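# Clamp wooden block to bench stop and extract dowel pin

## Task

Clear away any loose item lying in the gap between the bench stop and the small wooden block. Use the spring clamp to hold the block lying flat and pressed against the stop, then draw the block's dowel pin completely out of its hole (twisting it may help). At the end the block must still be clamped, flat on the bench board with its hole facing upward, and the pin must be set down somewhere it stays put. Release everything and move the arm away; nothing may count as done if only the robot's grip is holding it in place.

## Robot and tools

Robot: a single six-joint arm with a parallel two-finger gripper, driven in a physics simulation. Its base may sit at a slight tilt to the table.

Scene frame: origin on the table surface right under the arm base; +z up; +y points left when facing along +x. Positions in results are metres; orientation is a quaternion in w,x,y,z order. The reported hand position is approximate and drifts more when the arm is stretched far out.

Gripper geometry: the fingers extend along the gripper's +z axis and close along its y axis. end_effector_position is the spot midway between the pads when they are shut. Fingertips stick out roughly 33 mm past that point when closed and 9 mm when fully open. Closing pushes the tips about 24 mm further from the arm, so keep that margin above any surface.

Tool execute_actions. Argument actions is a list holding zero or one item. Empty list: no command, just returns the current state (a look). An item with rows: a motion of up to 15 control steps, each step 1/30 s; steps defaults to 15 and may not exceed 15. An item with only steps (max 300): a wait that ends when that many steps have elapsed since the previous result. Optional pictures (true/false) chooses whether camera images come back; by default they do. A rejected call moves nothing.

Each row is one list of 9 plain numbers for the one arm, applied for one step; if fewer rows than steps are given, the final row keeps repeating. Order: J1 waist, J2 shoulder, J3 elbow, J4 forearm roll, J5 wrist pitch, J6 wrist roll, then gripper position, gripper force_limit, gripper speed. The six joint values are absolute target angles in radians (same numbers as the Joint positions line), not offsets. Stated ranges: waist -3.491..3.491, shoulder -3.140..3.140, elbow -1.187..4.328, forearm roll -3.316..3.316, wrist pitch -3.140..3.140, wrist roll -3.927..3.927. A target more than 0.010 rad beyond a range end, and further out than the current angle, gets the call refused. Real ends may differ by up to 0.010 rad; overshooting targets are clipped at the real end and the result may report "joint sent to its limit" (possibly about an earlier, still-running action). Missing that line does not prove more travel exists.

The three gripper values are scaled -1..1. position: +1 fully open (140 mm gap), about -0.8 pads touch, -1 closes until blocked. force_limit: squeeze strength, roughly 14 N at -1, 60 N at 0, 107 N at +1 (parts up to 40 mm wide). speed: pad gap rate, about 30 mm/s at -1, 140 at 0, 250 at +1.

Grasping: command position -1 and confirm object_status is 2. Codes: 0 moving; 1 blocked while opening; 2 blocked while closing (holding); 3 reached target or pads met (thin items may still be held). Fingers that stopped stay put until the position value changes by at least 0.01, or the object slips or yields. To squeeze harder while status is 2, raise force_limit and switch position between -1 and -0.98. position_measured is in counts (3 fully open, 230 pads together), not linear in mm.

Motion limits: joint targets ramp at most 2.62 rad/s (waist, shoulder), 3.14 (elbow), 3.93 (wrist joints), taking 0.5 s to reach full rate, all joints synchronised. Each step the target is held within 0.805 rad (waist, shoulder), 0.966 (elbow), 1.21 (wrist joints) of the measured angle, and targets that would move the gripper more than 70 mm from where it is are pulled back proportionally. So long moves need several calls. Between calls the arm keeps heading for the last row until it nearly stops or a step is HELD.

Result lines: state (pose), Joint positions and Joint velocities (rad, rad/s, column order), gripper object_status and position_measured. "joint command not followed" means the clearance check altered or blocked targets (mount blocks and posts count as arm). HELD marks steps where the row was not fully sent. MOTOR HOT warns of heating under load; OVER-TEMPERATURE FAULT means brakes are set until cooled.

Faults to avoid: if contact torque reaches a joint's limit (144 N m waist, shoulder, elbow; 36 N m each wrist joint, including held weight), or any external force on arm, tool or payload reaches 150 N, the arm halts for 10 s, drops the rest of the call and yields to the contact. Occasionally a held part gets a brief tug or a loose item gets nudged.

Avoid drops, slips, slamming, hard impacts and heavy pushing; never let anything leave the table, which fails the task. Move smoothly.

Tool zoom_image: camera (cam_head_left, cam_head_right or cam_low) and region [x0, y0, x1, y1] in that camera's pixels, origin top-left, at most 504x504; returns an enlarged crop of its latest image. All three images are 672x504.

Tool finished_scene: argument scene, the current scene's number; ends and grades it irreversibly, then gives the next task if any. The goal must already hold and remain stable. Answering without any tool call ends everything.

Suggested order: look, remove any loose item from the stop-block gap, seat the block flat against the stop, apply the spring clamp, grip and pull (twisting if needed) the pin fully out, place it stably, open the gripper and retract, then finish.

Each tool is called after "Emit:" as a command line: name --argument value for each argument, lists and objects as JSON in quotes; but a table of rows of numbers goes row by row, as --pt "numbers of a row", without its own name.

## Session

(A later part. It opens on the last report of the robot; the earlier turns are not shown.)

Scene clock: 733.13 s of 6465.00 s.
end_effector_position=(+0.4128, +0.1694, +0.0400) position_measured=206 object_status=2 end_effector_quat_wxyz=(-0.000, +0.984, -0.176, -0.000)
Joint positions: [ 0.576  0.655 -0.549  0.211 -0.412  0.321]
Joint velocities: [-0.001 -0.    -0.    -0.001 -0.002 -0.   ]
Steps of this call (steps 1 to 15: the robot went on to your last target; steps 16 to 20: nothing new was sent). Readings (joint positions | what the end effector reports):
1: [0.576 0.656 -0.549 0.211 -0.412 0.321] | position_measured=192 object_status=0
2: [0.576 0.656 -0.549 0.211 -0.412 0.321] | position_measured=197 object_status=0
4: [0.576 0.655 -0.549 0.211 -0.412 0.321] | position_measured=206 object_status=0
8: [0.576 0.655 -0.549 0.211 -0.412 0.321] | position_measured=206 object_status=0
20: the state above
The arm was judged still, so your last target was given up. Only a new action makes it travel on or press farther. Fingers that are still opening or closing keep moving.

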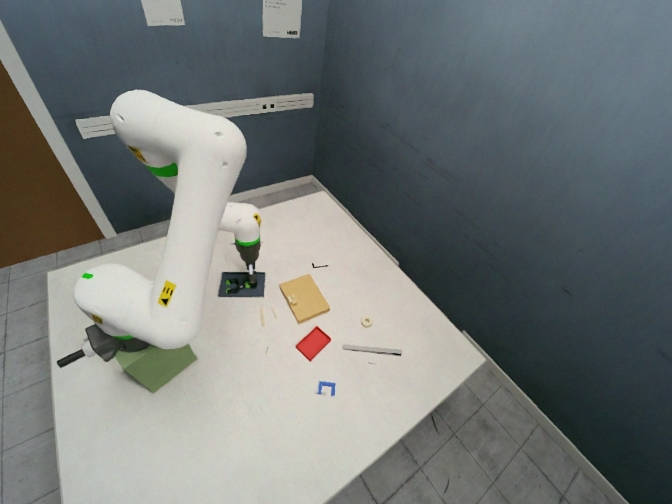

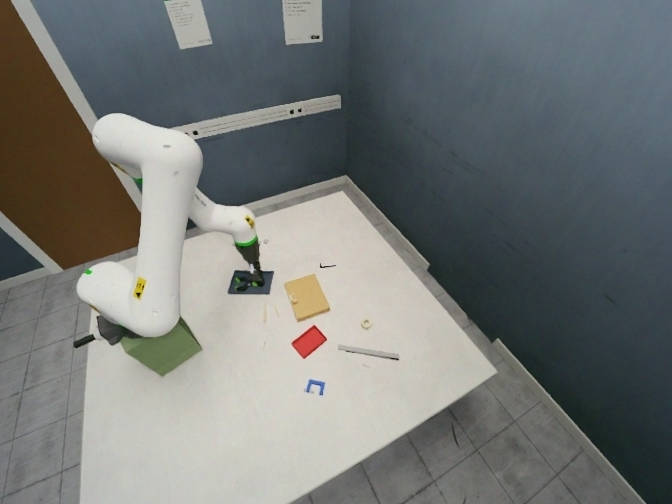

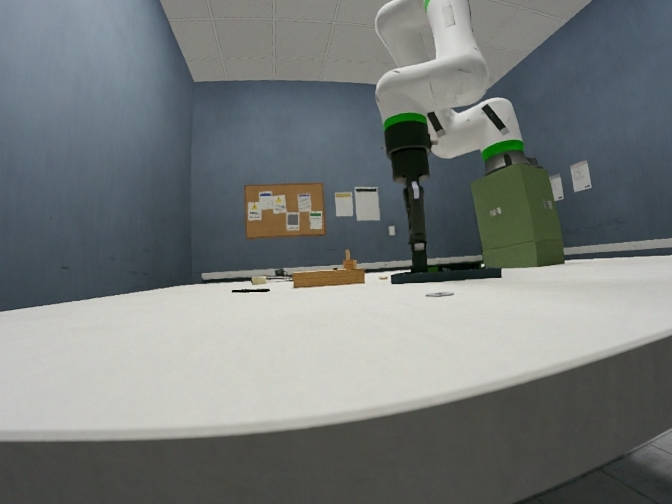

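Emit:
execute_actions --actions '[{"rows": [[0.597, 0.4436, -0.5383, 0.1406, -0.6333, 0.38, -1, 0.5, -0.3]], "steps": 15}]' --pictures false

Emit:
execute_actions --actions '[{"rows": [[0.597, 0.4436, -0.5383, 0.1406, -0.6333, 0.38, -1, 0.5, -0.3],[0.597, 0.4436, -0.5383, 0.1406, -0.6333, 0.38, -1, 0.5, -0.3],[-0.0325, 0.4964, -0.3543, 0.1395, -0.7079, -0.2634, -1, 0.5, -0.3]], "steps": 15}]' --pictures false

Emit:
execute_actions --actions '[{"steps": 35}]'

Emit:
zoom_image --camera "cam_low" --region '[300, 195, 400, 290]'

Emit:
zoom_image --camera "cam_head_left" --region '[260, 260, 340, 330]'

Emit:
zoom_image --camera "cam_head_right" --region '[260, 260, 340, 330]'

Scene clock: 777.03 s of 6465.00 s.
end_effector_position=(+0.4128, +0.1691, +0.1298) position_measured=206 object_status=2 end_effector_quat_wxyz=(-0.000, +0.984, -0.176, -0.000)
Joint positions: [ 0.597  0.444 -0.538  0.141 -0.633  0.38 ]
Joint velocities: [-0.001  0.    -0.    -0.001 -0.003  0.001]
Steps of this call (steps 1 to 90: nothing new was sent; then 40.40 s passed at rest; steps 91 to 105: all 15 steps of this action). Readings (joint positions | what the end effector reports):
91: [0.576 0.655 -0.549 0.211 -0.412 0.321] | position_measured=206 object_status=2
92: [0.577 0.653 -0.549 0.210 -0.415 0.321] | position_measured=206 object_status=2
94: [0.579 0.632 -0.549 0.202 -0.438 0.328] | position_measured=206 object_status=2
98: [0.589 0.524 -0.543 0.167 -0.549 0.358] | position_measured=206 object_status=2
105: the state above

Scene clock: 777.53 s of 6465.00 s.
end_effector_position=(+0.4730, +0.0644, +0.1294) position_measured=206 object_status=2 end_effector_quat_wxyz=(-0.001, +0.897, -0.441, -0.002)
Joint positions: [ 0.322  0.468 -0.458  0.14  -0.666  0.098]
Joint velocities: [-0.83   0.067  0.242 -0.    -0.099 -0.842]
Steps of this call (steps 1 to 15: all 15 steps of this action). Readings (joint positions | what the end effector reports):
1: [0.597 0.444 -0.538 0.141 -0.633 0.380] | position_measured=206 object_status=2
2: [0.597 0.444 -0.538 0.141 -0.633 0.380] | position_measured=206 object_status=2
4: [0.594 0.444 -0.537 0.141 -0.634 0.377] | position_measured=206 object_status=2
8: [0.527 0.452 -0.518 0.140 -0.642 0.306] | position_measured=206 object_status=2
15: the state above

Scene clock: 778.70 s of 6465.00 s.
end_effector_position=(+0.5078, -0.1023, +0.1298) position_measured=206 object_status=2 end_effector_quat_wxyz=(+0.000, +0.684, -0.730, -0.000)
Joint positions: [-0.032  0.496 -0.354  0.139 -0.708 -0.263]
Joint velocities: [-0.001 -0.    -0.     0.001  0.    -0.   ]
Steps of this call (steps 1 to 30: the robot went on to your last target; steps 31 to 35: nothing new was sent). Readings (joint positions | what the end effector reports):
1: [0.294 0.470 -0.450 0.140 -0.669 0.070] | position_measured=206 object_status=2
2: [0.266 0.472 -0.442 0.140 -0.672 0.041] | position_measured=206 object_status=2
4: [0.211 0.477 -0.425 0.140 -0.679 -0.015] | position_measured=206 object_status=2
8: [0.102 0.486 -0.394 0.140 -0.692 -0.126] | position_measured=206 object_status=2
35: the state above
The arm was judged still, so your last target was given up. Only a new action makes it travel on or press farther. Fingers that are still opening or closing keep moving.

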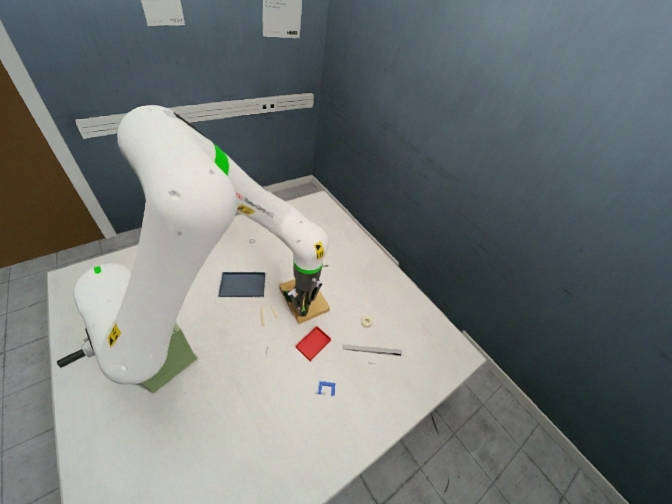

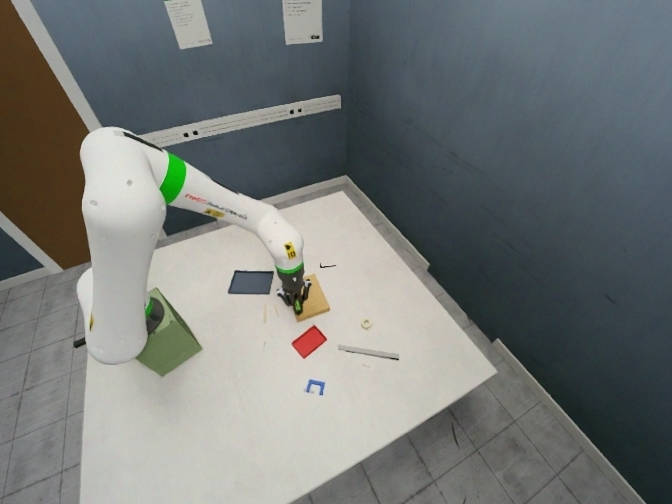

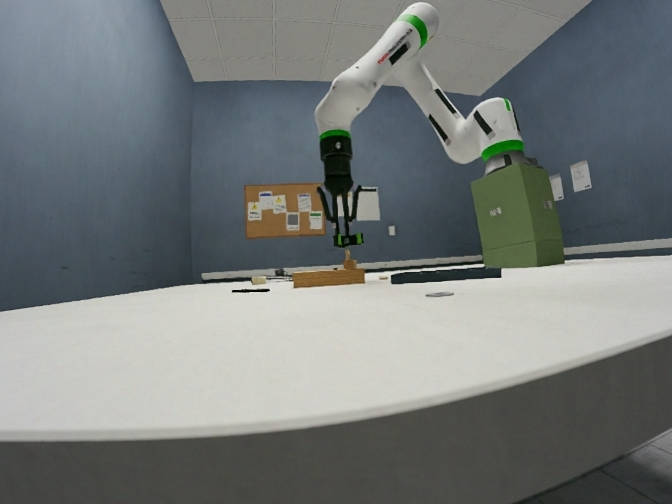

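Region (300, 195, 400, 290) of cam_low's 672x504 image, scaled by 5.040, with more detail than that image has; it fills the top 479 rows of this view, and the rest is white.

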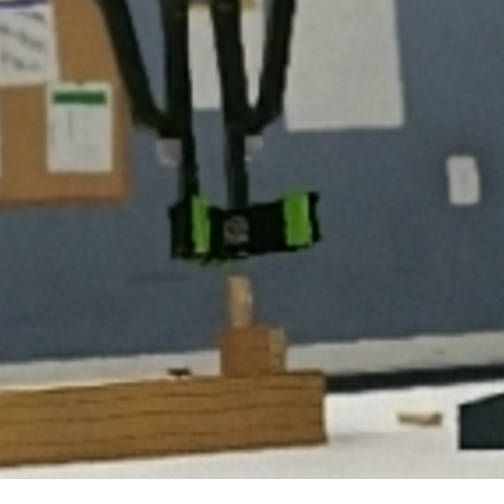

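Region (260, 260, 340, 330) of cam_head_left's 672x504 image, scaled by 6.300, with more detail than that image has; it fills the top 441 rows of this view, and the rest is white.

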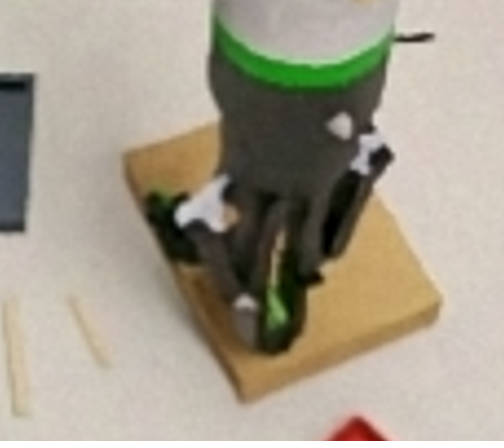

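Region (260, 260, 340, 330) of cam_head_right's 672x504 image, scaled by 6.300, with more detail than that image has; it fills the top 441 rows of this view, and the rest is white.

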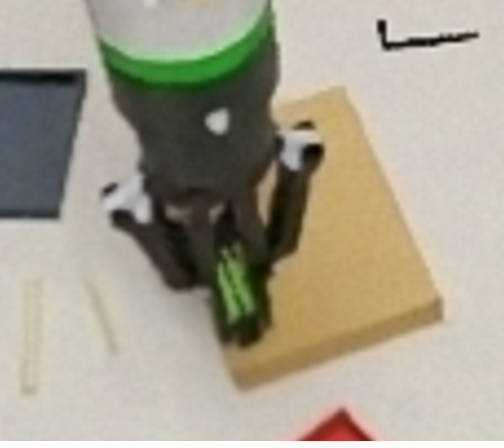

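Emit:
execute_actions --actions '[{"rows": [[-0.043, 0.5516, -0.3568, 0.1508, -0.6498, -0.2672, -1, 0.5, -0.3]], "steps": 12}]'

Emit:
zoom_image --camera "cam_low" --region '[310, 215, 390, 285]'

Scene clock: 802.97 s of 6465.00 s.
end_effector_position=(+0.5087, -0.1050, +0.1025) position_measured=206 object_status=2 end_effector_quat_wxyz=(+0.000, +0.684, -0.730, +0.000)
Joint positions: [-0.043  0.551 -0.357  0.151 -0.65  -0.267]
Joint velocities: [-0.     0.    -0.001  0.001  0.     0.001]
Steps of this call (steps 1 to 90: nothing new was sent; then 20.87 s passed at rest; steps 91 to 102: all 12 steps of this action). Readings (joint positions | what the end effector reports):
91: [-0.033 0.496 -0.354 0.140 -0.708 -0.263] | position_measured=206 object_status=2
92: [-0.033 0.499 -0.354 0.140 -0.706 -0.264] | position_measured=206 object_status=2
94: [-0.037 0.521 -0.355 0.145 -0.682 -0.265] | position_measured=206 object_status=2
98: [-0.043 0.551 -0.357 0.151 -0.650 -0.267] | position_measured=206 object_status=2
102: the state above

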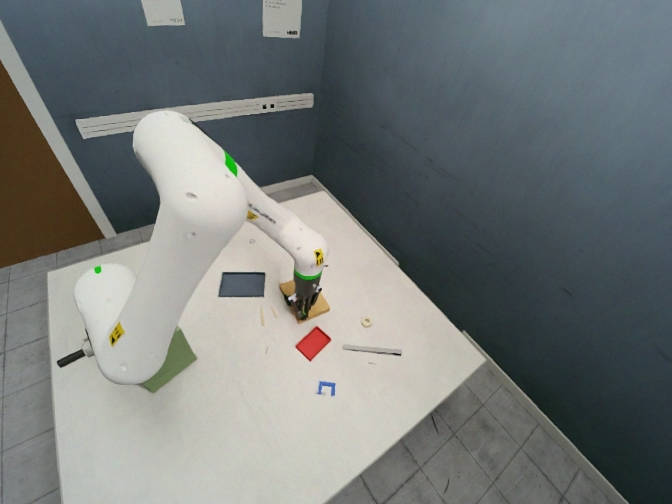

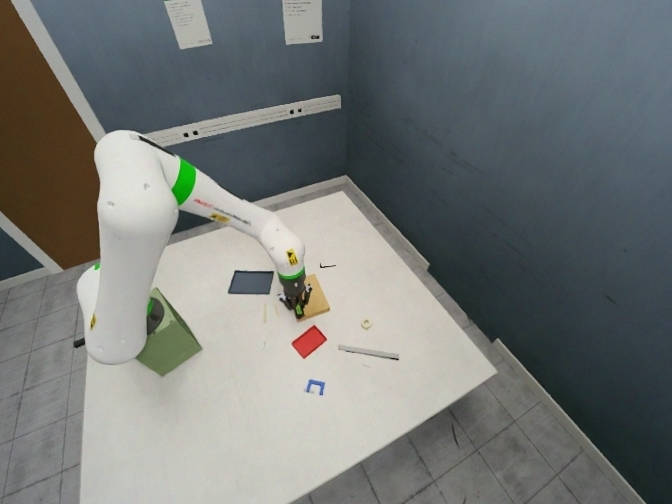

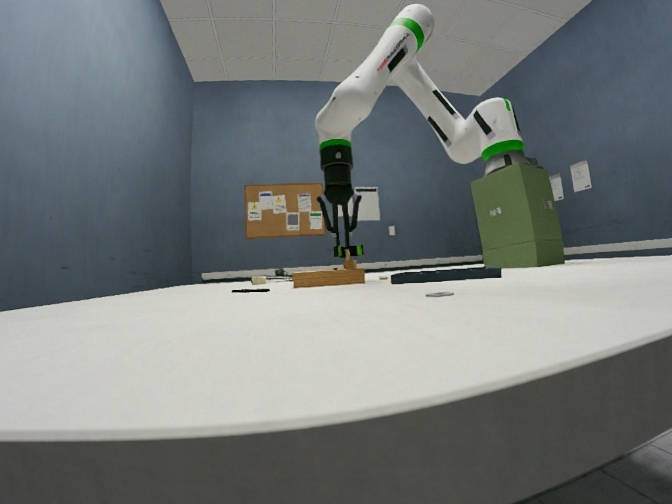

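Region (310, 215, 390, 285) of cam_low's 672x504 image, scaled by 6.300, with more detail than that image has; it fills the top 441 rows of this view, and the rest is white.

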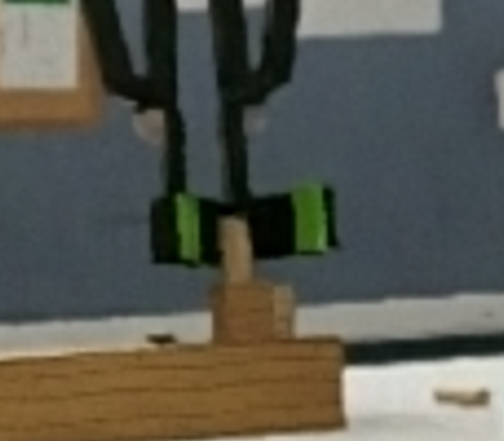

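Emit:
execute_actions --actions '[]'

Scene clock: 825.83 s of 6465.00 s.
end_effector_position=(+0.5085, -0.1050, +0.1024) position_measured=206 object_status=2 end_effector_quat_wxyz=(+0.000, +0.684, -0.730, +0.000)
Joint positions: [-0.043  0.552 -0.357  0.151 -0.65  -0.267]
Joint velocities: [-0.001  0.    -0.     0.002 -0.001  0.002]
Steps of this call (steps 1 to 15: the robot went on to your last target; steps 16 to 90: nothing new was sent; then 19.87 s passed at rest). Readings (joint positions | what the end effector reports):
1: [-0.043 0.551 -0.357 0.151 -0.650 -0.267] | position_measured=206 object_status=2
2: [-0.043 0.552 -0.357 0.151 -0.650 -0.267] | position_measured=206 object_status=2
4: [-0.043 0.552 -0.357 0.151 -0.650 -0.267] | position_measured=206 object_status=2
8: [-0.043 0.552 -0.357 0.151 -0.650 -0.267] | position_measured=206 object_status=2
90: the state above
The arm was judged still, so your last target was given up. Only a new action makes it travel on or press farther. Fingers that are still opening or closing keep moving.

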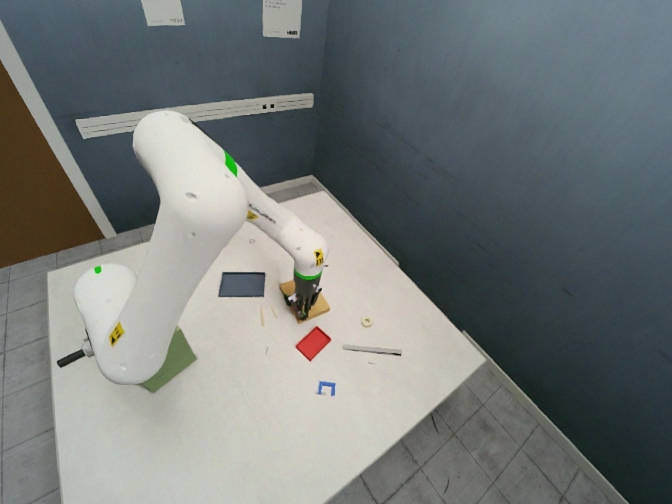

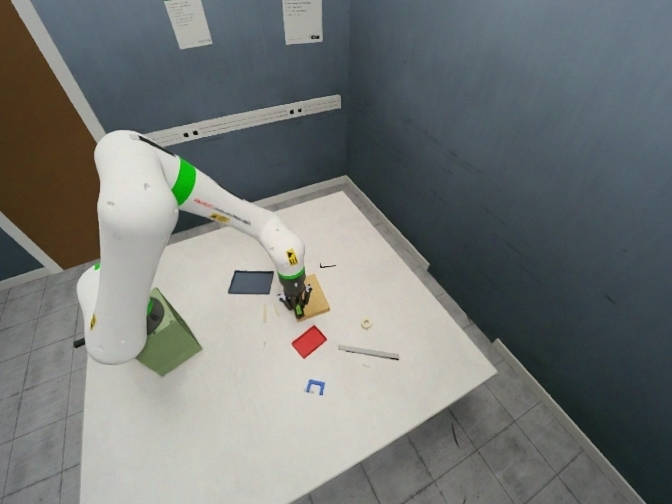

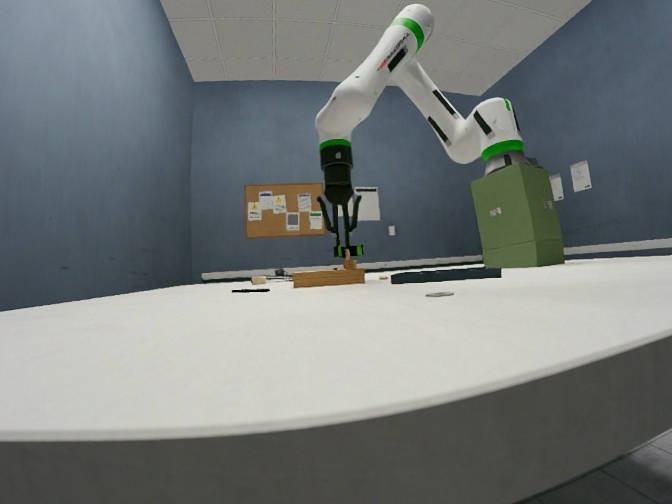

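Emit:
execute_actions --actions '[{"rows": [[-0.048,0.579,-0.358,0.156,-0.621,-0.269,-1,0.5,-0.3]], "steps": 15}]' --pictures false

Emit:
execute_actions --actions '[{"rows": [[-0.0534,0.6069,-0.3594,0.1621,-0.5917,-0.2710,-1,0.5,-0.3]], "steps": 15}]'

Scene clock: 830.37 s of 6465.00 s.
end_effector_position=(+0.5083, -0.1060, +0.0888) position_measured=206 object_status=2 end_effector_quat_wxyz=(+0.000, +0.684, -0.730, -0.000)
Joint positions: [-0.048  0.579 -0.358  0.156 -0.621 -0.269]
Joint velocities: [ 0.001  0.001 -0.     0.     0.001 -0.   ]
Steps of this call (steps 1 to 90: nothing new was sent; then 1.03 s passed at rest; steps 91 to 105: all 15 steps of this action). Readings (joint positions | what the end effector reports):
91: [-0.043 0.552 -0.357 0.151 -0.650 -0.267] | position_measured=206 object_status=2
92: [-0.044 0.554 -0.357 0.151 -0.647 -0.267] | position_measured=206 object_status=2
94: [-0.047 0.571 -0.358 0.154 -0.629 -0.268] | position_measured=206 object_status=2
98: [-0.048 0.579 -0.358 0.156 -0.621 -0.269] | position_measured=206 object_status=2
105: the state above

Scene clock: 830.87 s of 6465.00 s.
end_effector_position=(+0.5076, -0.1073, +0.0749) position_measured=206 object_status=2 end_effector_quat_wxyz=(+0.000, +0.684, -0.730, -0.000)
Joint positions: [-0.053  0.607 -0.359  0.162 -0.592 -0.271]
Joint velocities: [-0.002 -0.001 -0.     0.     0.001 -0.   ]
Steps of this call (steps 1 to 15: all 15 steps of this action). Readings (joint positions | what the end effector reports):
1: [-0.048 0.579 -0.358 0.156 -0.621 -0.269] | position_measured=206 object_status=2
2: [-0.049 0.582 -0.358 0.157 -0.618 -0.269] | position_measured=206 object_status=2
4: [-0.052 0.599 -0.359 0.160 -0.600 -0.270] | position_measured=206 object_status=2
8: [-0.053 0.607 -0.359 0.162 -0.592 -0.271] | position_measured=206 object_status=2
15: the state above

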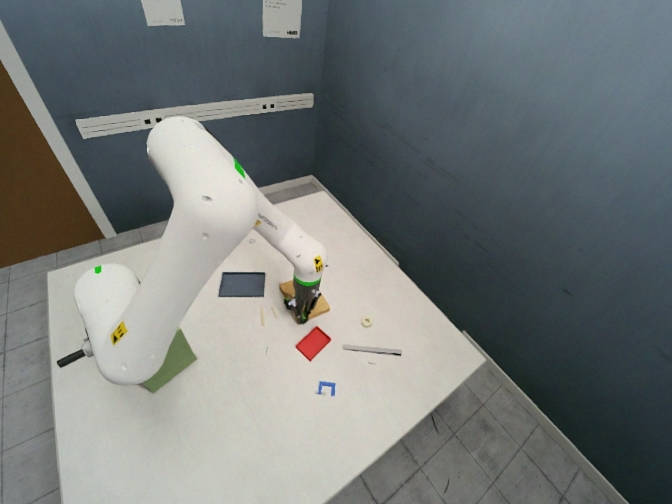

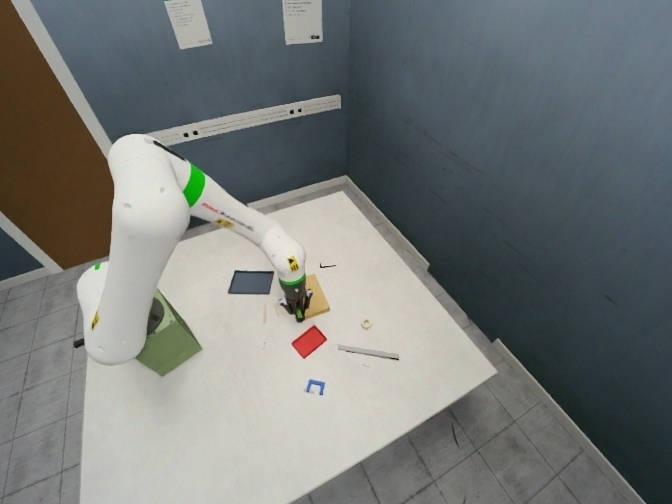

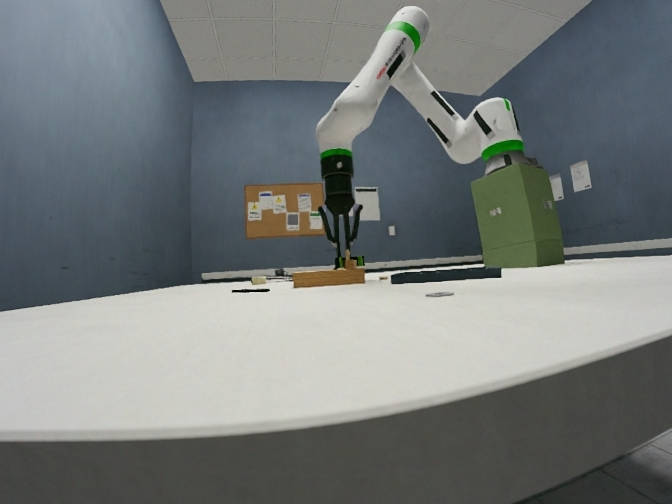

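Emit:
zoom_image --camera "cam_low" --region '[300, 230, 400, 295]'

Emit:
zoom_image --camera "cam_head_right" --region '[250, 260, 350, 335]'

Region (300, 230, 400, 295) of cam_low's 672x504 image, scaled by 5.040, with more detail than that image has; it fills the top 328 rows of this view, and the rest is white.

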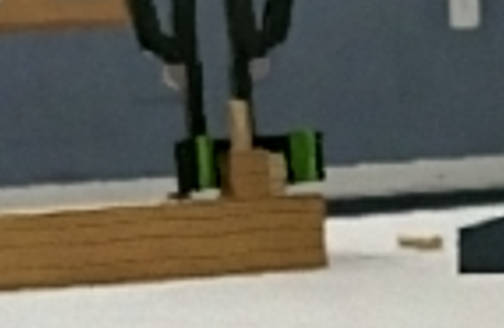

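Region (250, 260, 350, 335) of cam_head_right's 672x504 image, scaled by 5.040, with more detail than that image has; it fills the top 378 rows of this view, and the rest is white.

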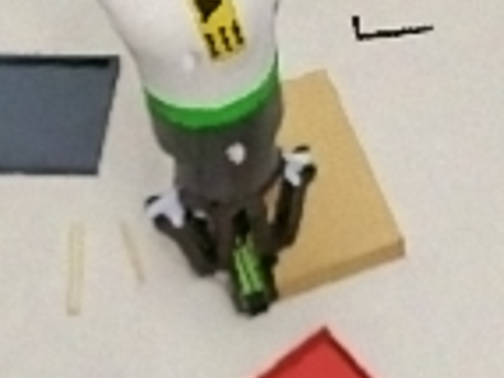

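Emit:
execute_actions --actions '[{"rows": [[-0.0534,0.6069,-0.3594,0.1621,-0.5917,-0.2710,0.2,0.5,-0.8]], "steps": 15}]' --pictures false

Emit:
execute_actions --actions '[{"steps": 40}]'

Emit:
zoom_image --camera "cam_low" --region '[300, 230, 400, 295]'

Scene clock: 838.80 s of 6465.00 s.
end_effector_position=(+0.5076, -0.1073, +0.0749) position_measured=169 object_status=0 end_effector_quat_wxyz=(+0.000, +0.684, -0.730, -0.000)
Joint positions: [-0.053  0.607 -0.359  0.162 -0.592 -0.271]
Joint velocities: [ 0.    -0.    -0.     0.    -0.001 -0.   ]
Steps of this call (steps 1 to 15: the robot went on to your last target; steps 16 to 90: nothing new was sent; then 4.43 s passed at rest; steps 91 to 105: all 15 steps of this action). Readings (joint positions | what the end effector reports):
91: [-0.053 0.607 -0.359 0.162 -0.592 -0.271] | position_measured=206 object_status=0
92: [-0.053 0.607 -0.359 0.162 -0.592 -0.271] | position_measured=206 object_status=0
94: [-0.053 0.607 -0.359 0.162 -0.592 -0.271] | position_measured=200 object_status=0
98: [-0.053 0.607 -0.359 0.162 -0.592 -0.271] | position_measured=188 object_status=0
105: the state above

Scene clock: 840.13 s of 6465.00 s.
end_effector_position=(+0.5076, -0.1073, +0.0749) position_measured=104 object_status=3 end_effector_quat_wxyz=(+0.000, +0.684, -0.730, -0.000)
Joint positions: [-0.053  0.607 -0.359  0.162 -0.592 -0.271]
Joint velocities: [ 0.001 -0.     0.    -0.001 -0.    -0.001]
Steps of this call (steps 1 to 15: the robot went on to your last target; steps 16 to 40: nothing new was sent). Readings (joint positions | what the end effector reports):
1: [-0.053 0.607 -0.359 0.162 -0.592 -0.271] | position_measured=166 object_status=0
2: [-0.053 0.607 -0.359 0.162 -0.592 -0.271] | position_measured=163 object_status=0
4: [-0.053 0.607 -0.359 0.162 -0.592 -0.271] | position_measured=157 object_status=0
8: [-0.053 0.607 -0.359 0.162 -0.592 -0.271] | position_measured=146 object_status=0
40: the state above
The arm was judged still, so your last target was given up. Only a new action makes it travel on or press farther. Fingers that are still opening or closing keep moving.

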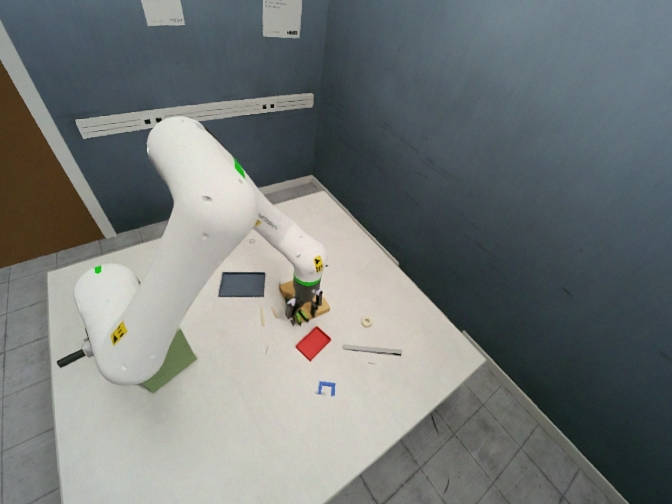

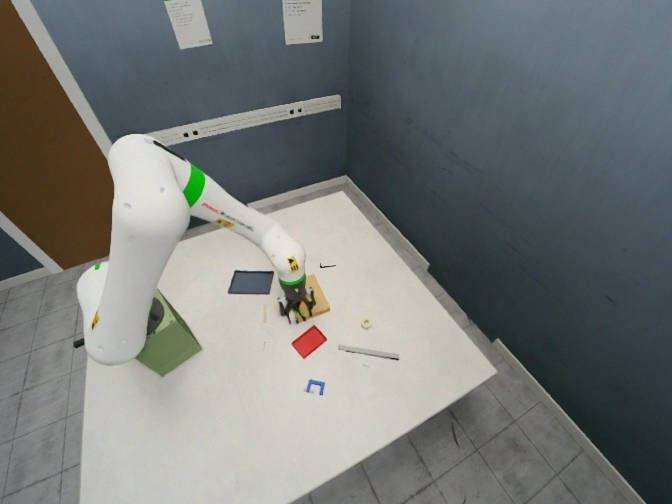

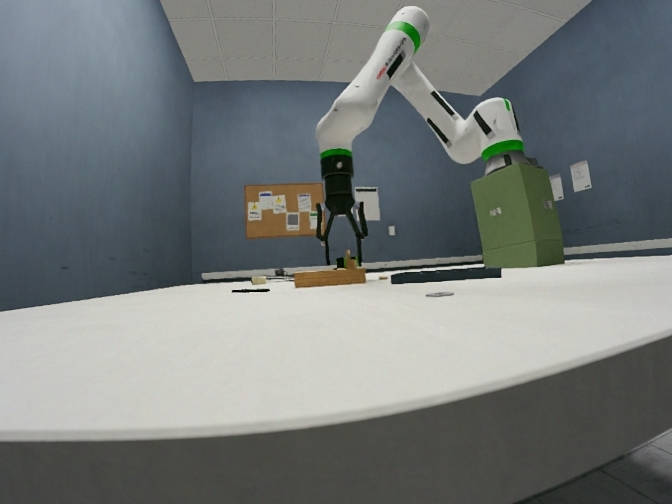

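Region (300, 230, 400, 295) of cam_low's 672x504 image, scaled by 5.040, with more detail than that image has; it fills the top 328 rows of this view, and the rest is white.

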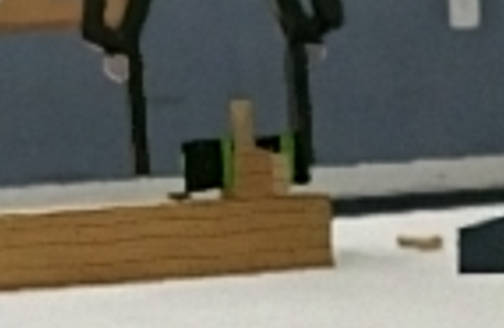

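Emit:
execute_actions --actions '[{"rows": [[-0.0325,0.4964,-0.3543,0.1395,-0.7079,-0.2634,0.2,0.5,-0.8]], "steps": 15}]' --pictures false

Emit:
execute_actions --actions '[{"rows": [[-0.35,0.40,-0.35,0.14,-0.80,-0.26,0.2,0.5,-0.8]], "steps": 15}]' --pictures false

Emit:
execute_actions --actions '[{"steps": 20}]'

Emit:
zoom_image --camera "cam_head_left" --region '[250, 260, 350, 335]'

Emit:
zoom_image --camera "cam_head_right" --region '[250, 260, 350, 335]'

Emit:
zoom_image --camera "cam_low" --region '[300, 230, 400, 295]'

Scene clock: 847.00 s of 6465.00 s.
end_effector_position=(+0.5078, -0.1023, +0.1297) position_measured=104 object_status=3 end_effector_quat_wxyz=(+0.000, +0.684, -0.730, -0.000)
Joint positions: [-0.033  0.497 -0.354  0.139 -0.708 -0.263]
Joint velocities: [-0.001 -0.001  0.     0.     0.001 -0.001]
Steps of this call (steps 1 to 90: nothing new was sent; then 3.37 s passed at rest; steps 91 to 105: all 15 steps of this action). Readings (joint positions | what the end effector reports):
91: [-0.053 0.607 -0.359 0.162 -0.592 -0.271] | position_measured=104 object_status=3
92: [-0.053 0.605 -0.359 0.162 -0.595 -0.271] | position_measured=104 object_status=3
94: [-0.049 0.582 -0.359 0.157 -0.618 -0.269] | position_measured=104 object_status=3
98: [-0.035 0.507 -0.355 0.142 -0.696 -0.264] | position_measured=104 object_status=3
105: the state above

Scene clock: 847.50 s of 6465.00 s.
end_effector_position=(+0.4529, -0.2483, +0.1627) position_measured=104 object_status=3 end_effector_quat_wxyz=(-0.012, -0.571, +0.821, +0.000)
Joint positions: [-0.319  0.409 -0.35   0.14  -0.791 -0.26 ]
Joint velocities: [-0.515 -0.156  0.007  0.002 -0.147  0.005]
Steps of this call (steps 1 to 15: all 15 steps of this action). Readings (joint positions | what the end effector reports):
1: [-0.033 0.497 -0.354 0.139 -0.708 -0.263] | position_measured=104 object_status=3
2: [-0.035 0.496 -0.354 0.139 -0.709 -0.263] | position_measured=104 object_status=3
4: [-0.057 0.489 -0.354 0.139 -0.715 -0.263] | position_measured=104 object_status=3
8: [-0.155 0.459 -0.353 0.139 -0.743 -0.262] | position_measured=104 object_status=3
15: the state above

Scene clock: 848.17 s of 6465.00 s.
end_effector_position=(+0.4444, -0.2628, +0.1664) position_measured=104 object_status=3 end_effector_quat_wxyz=(-0.014, -0.558, +0.830, +0.000)
Joint positions: [-0.35  0.4  -0.35  0.14 -0.8  -0.26]
Joint velocities: [-0.     0.     0.    -0.001 -0.     0.001]
Steps of this call (steps 1 to 20: the robot went on to your last target). Readings (joint positions | what the end effector reports):
1: [-0.334 0.405 -0.350 0.140 -0.795 -0.260] | position_measured=104 object_status=3
2: [-0.344 0.402 -0.350 0.140 -0.798 -0.260] | position_measured=104 object_status=3
4: [-0.350 0.400 -0.350 0.140 -0.800 -0.260] | position_measured=104 object_status=3
8: [-0.350 0.400 -0.350 0.140 -0.800 -0.260] | position_measured=104 object_status=3
20: the state above

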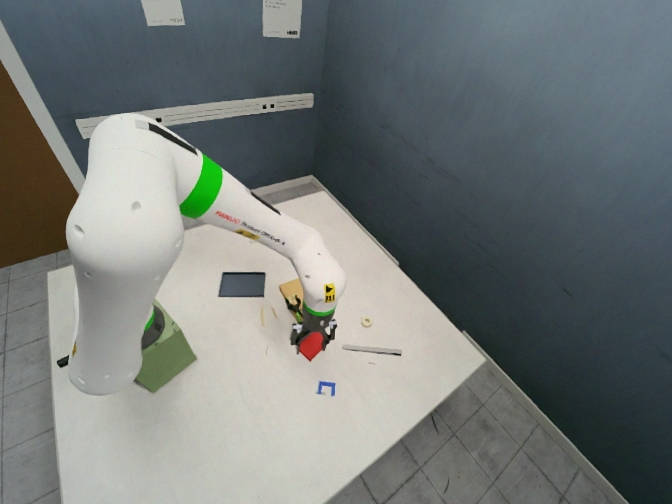

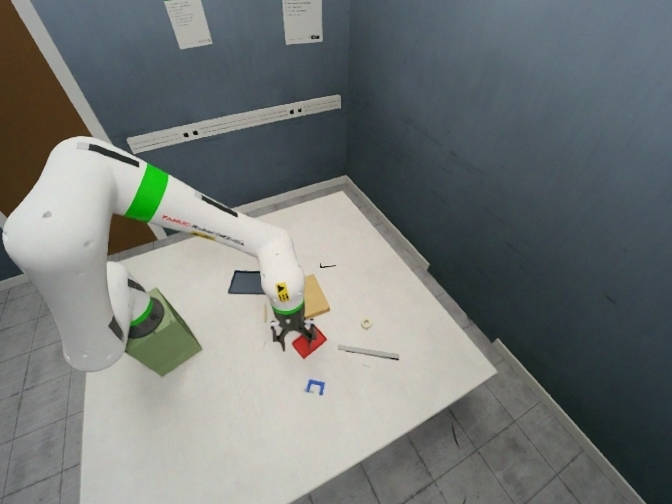

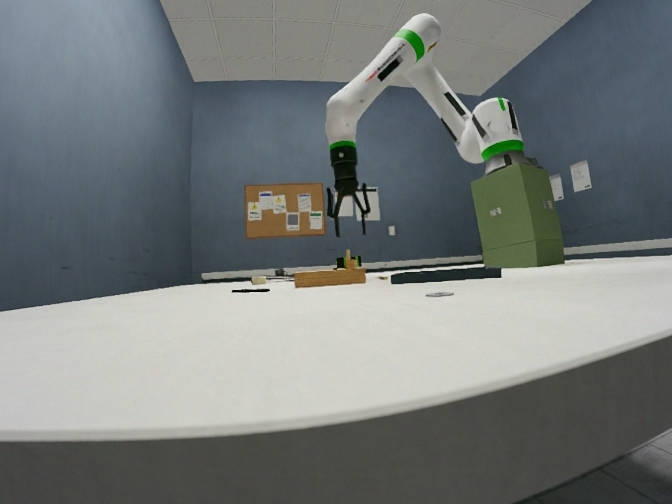

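Region (250, 260, 350, 335) of cam_head_left's 672x504 image, scaled by 5.040, with more detail than that image has; it fills the top 378 rows of this view, and the rest is white.

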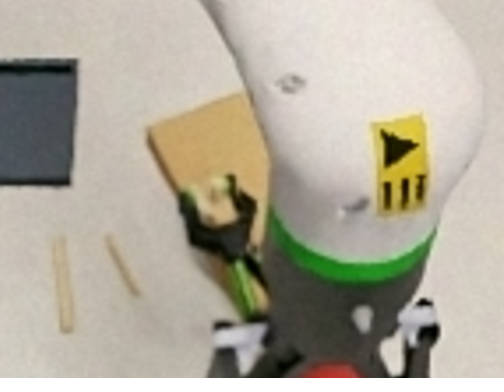

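Region (250, 260, 350, 335) of cam_head_right's 672x504 image, scaled by 5.040, with more detail than that image has; it fills the top 378 rows of this view, and the rest is white.

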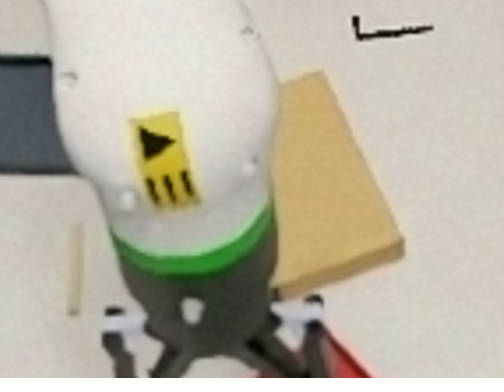

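Region (300, 230, 400, 295) of cam_low's 672x504 image, scaled by 5.040, with more detail than that image has; it fills the top 328 rows of this view, and the rest is white.

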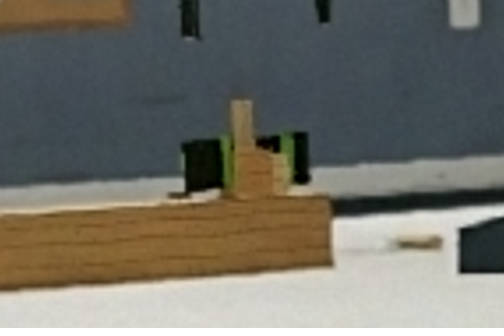

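Emit:
zoom_image --camera "cam_head_left" --region '[275, 285, 315, 315]'

Region (275, 285, 315, 315) of cam_head_left's 672x504 image, scaled by 12.600, with more detail than that image has; it fills the top 378 rows of this view, and the rest is white.

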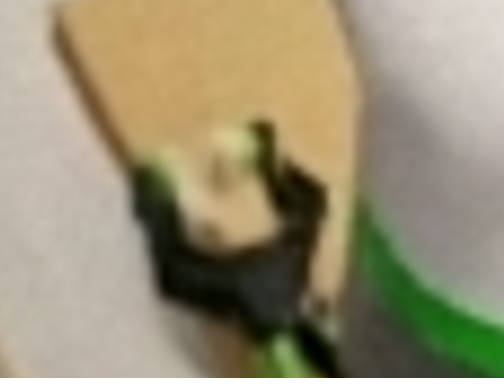

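Emit:
execute_actions --actions '[{"rows": [[0.1596,0.5322,-0.3407,0.1426,-0.7036,-0.4599,-0.4,0.3,0]], "steps": 15}]' --pictures false

Emit:
execute_actions --actions '[{"steps": 25}]'

Emit:
zoom_image --camera "cam_low" --region '[300, 230, 400, 295]'

Scene clock: 885.50 s of 6465.00 s.
end_effector_position=(+0.5056, -0.1154, +0.1415) position_measured=179 object_status=0 end_effector_quat_wxyz=(-0.005, -0.633, +0.774, +0.000)
Joint positions: [-0.052  0.477 -0.345  0.141 -0.744 -0.377]
Joint velocities: [ 0.74   0.191  0.014  0.005  0.139 -0.289]
Steps of this call (steps 1 to 15: the robot went on to your last target; steps 16 to 90: nothing new was sent; then 33.83 s passed at rest; steps 91 to 105: all 15 steps of this action). Readings (joint positions | what the end effector reports):
91: [-0.350 0.400 -0.350 0.140 -0.800 -0.260] | position_measured=104 object_status=0
92: [-0.348 0.400 -0.350 0.140 -0.800 -0.261] | position_measured=107 object_status=0
94: [-0.325 0.406 -0.350 0.140 -0.795 -0.270] | position_measured=122 object_status=0
98: [-0.227 0.432 -0.348 0.141 -0.777 -0.308] | position_measured=152 object_status=0
105: the state above

Scene clock: 886.33 s of 6465.00 s.
end_effector_position=(+0.5199, -0.0023, +0.1249) position_measured=179 object_status=3 end_effector_quat_wxyz=(+0.000, +0.683, -0.730, -0.000)
Joint positions: [ 0.16   0.532 -0.341  0.143 -0.704 -0.46 ]
Joint velocities: [-0.001  0.    -0.     0.002 -0.    -0.   ]
Steps of this call (steps 1 to 25: the robot went on to your last target). Readings (joint positions | what the end effector reports):
1: [-0.027 0.484 -0.344 0.142 -0.739 -0.386] | position_measured=179 object_status=0
2: [-0.002 0.490 -0.344 0.142 -0.734 -0.396] | position_measured=179 object_status=3
4: [0.048 0.503 -0.343 0.142 -0.725 -0.416] | position_measured=179 object_status=3
8: [0.136 0.526 -0.341 0.142 -0.708 -0.451] | position_measured=179 object_status=3
25: the state above

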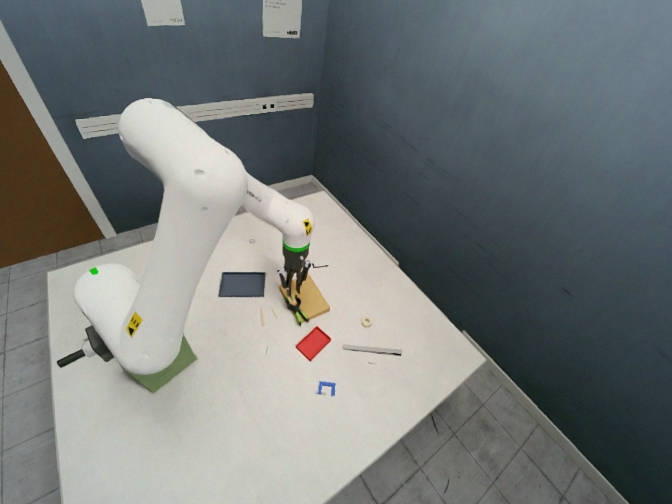

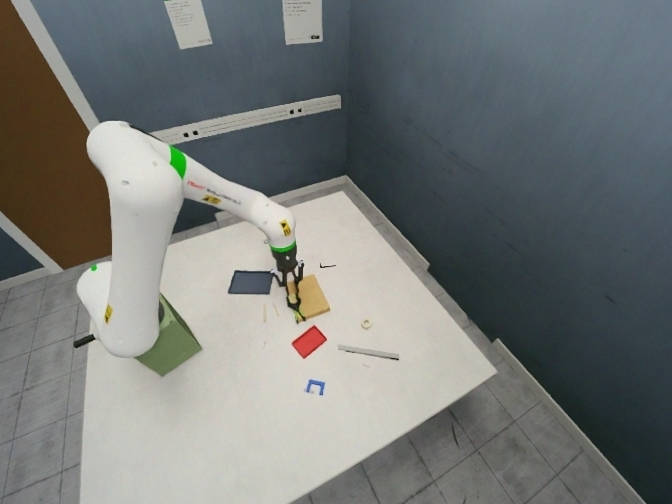

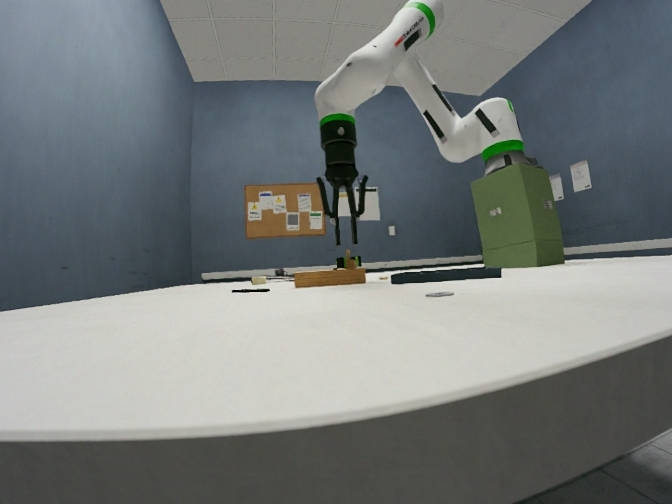

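Region (300, 230, 400, 295) of cam_low's 672x504 image, scaled by 5.040, with more detail than that image has; it fills the top 328 rows of this view, and the rest is white.

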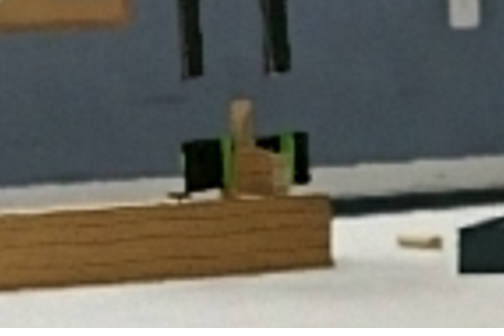

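Emit:
execute_actions --actions '[{"rows": [[0.1540,0.5877,-0.3488,0.1543,-0.6403,-0.4691,-0.4,0.3,0]], "steps": 15}]'

Emit:
zoom_image --camera "cam_low" --region '[300, 230, 400, 295]'

Emit:
zoom_image --camera "cam_head_left" --region '[260, 270, 330, 322]'

Scene clock: 895.57 s of 6465.00 s.
end_effector_position=(+0.5189, -0.0024, +0.0958) position_measured=179 object_status=3 end_effector_quat_wxyz=(+0.000, +0.684, -0.730, -0.000)
Joint positions: [ 0.154  0.588 -0.349  0.154 -0.64  -0.469]
Joint velocities: [-0.001  0.001 -0.    -0.001  0.    -0.   ]
Steps of this call (steps 1 to 15: the robot went on to your last target; steps 16 to 90: nothing new was sent; then 5.73 s passed at rest; steps 91 to 105: all 15 steps of this action). Readings (joint positions | what the end effector reports):
91: [0.160 0.532 -0.341 0.143 -0.703 -0.460] | position_measured=179 object_status=3
92: [0.160 0.535 -0.341 0.143 -0.700 -0.460] | position_measured=179 object_status=3
94: [0.157 0.557 -0.344 0.148 -0.675 -0.464] | position_measured=179 object_status=3
98: [0.154 0.588 -0.349 0.154 -0.641 -0.469] | position_measured=179 object_status=3
105: the state above

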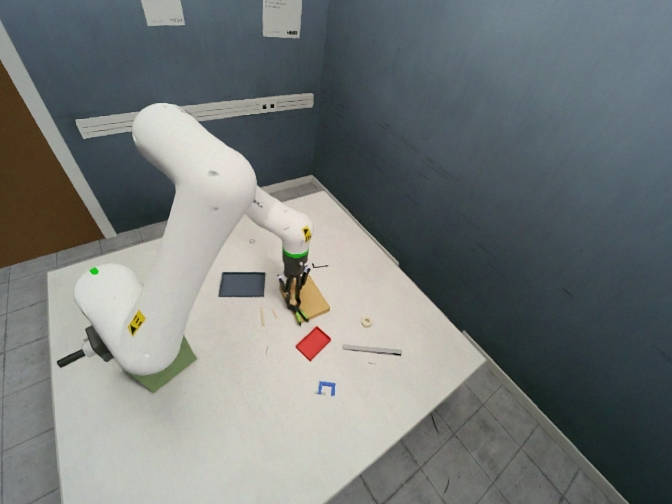

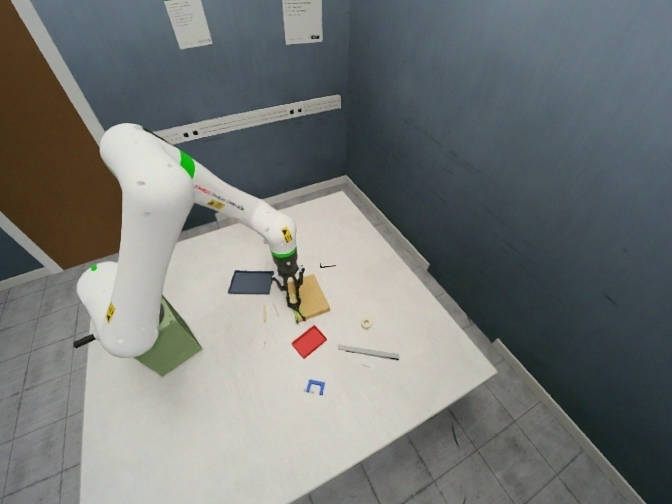

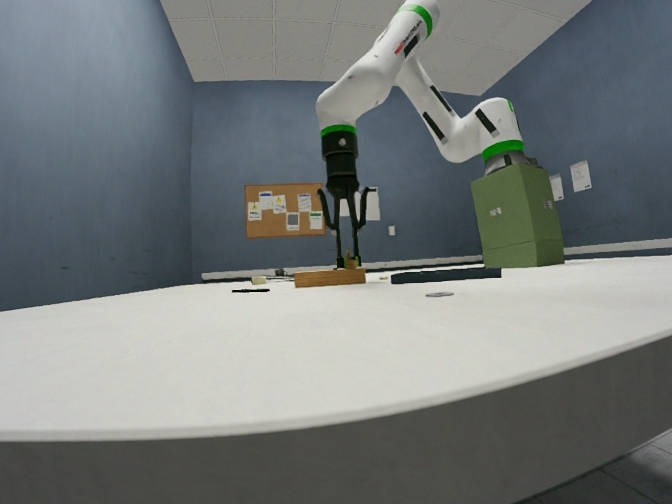

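Region (300, 230, 400, 295) of cam_low's 672x504 image, scaled by 5.040, with more detail than that image has; it fills the top 328 rows of this view, and the rest is white.

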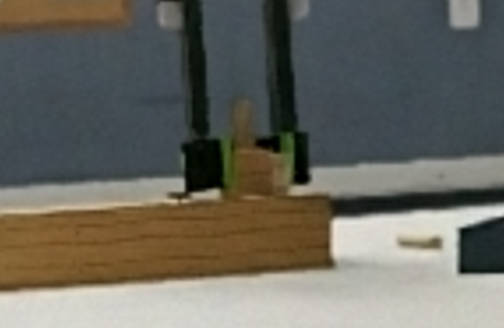

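Region (260, 270, 330, 322) of cam_head_left's 672x504 image, scaled by 7.200, with more detail than that image has; it fills the top 374 rows of this view, and the rest is white.

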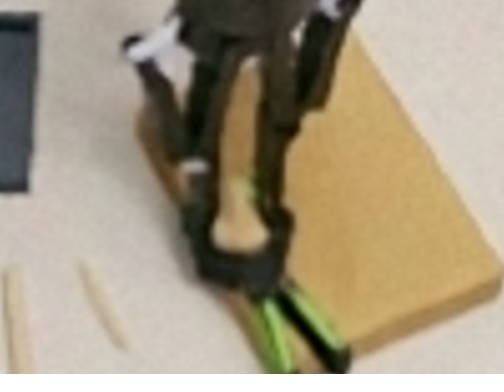

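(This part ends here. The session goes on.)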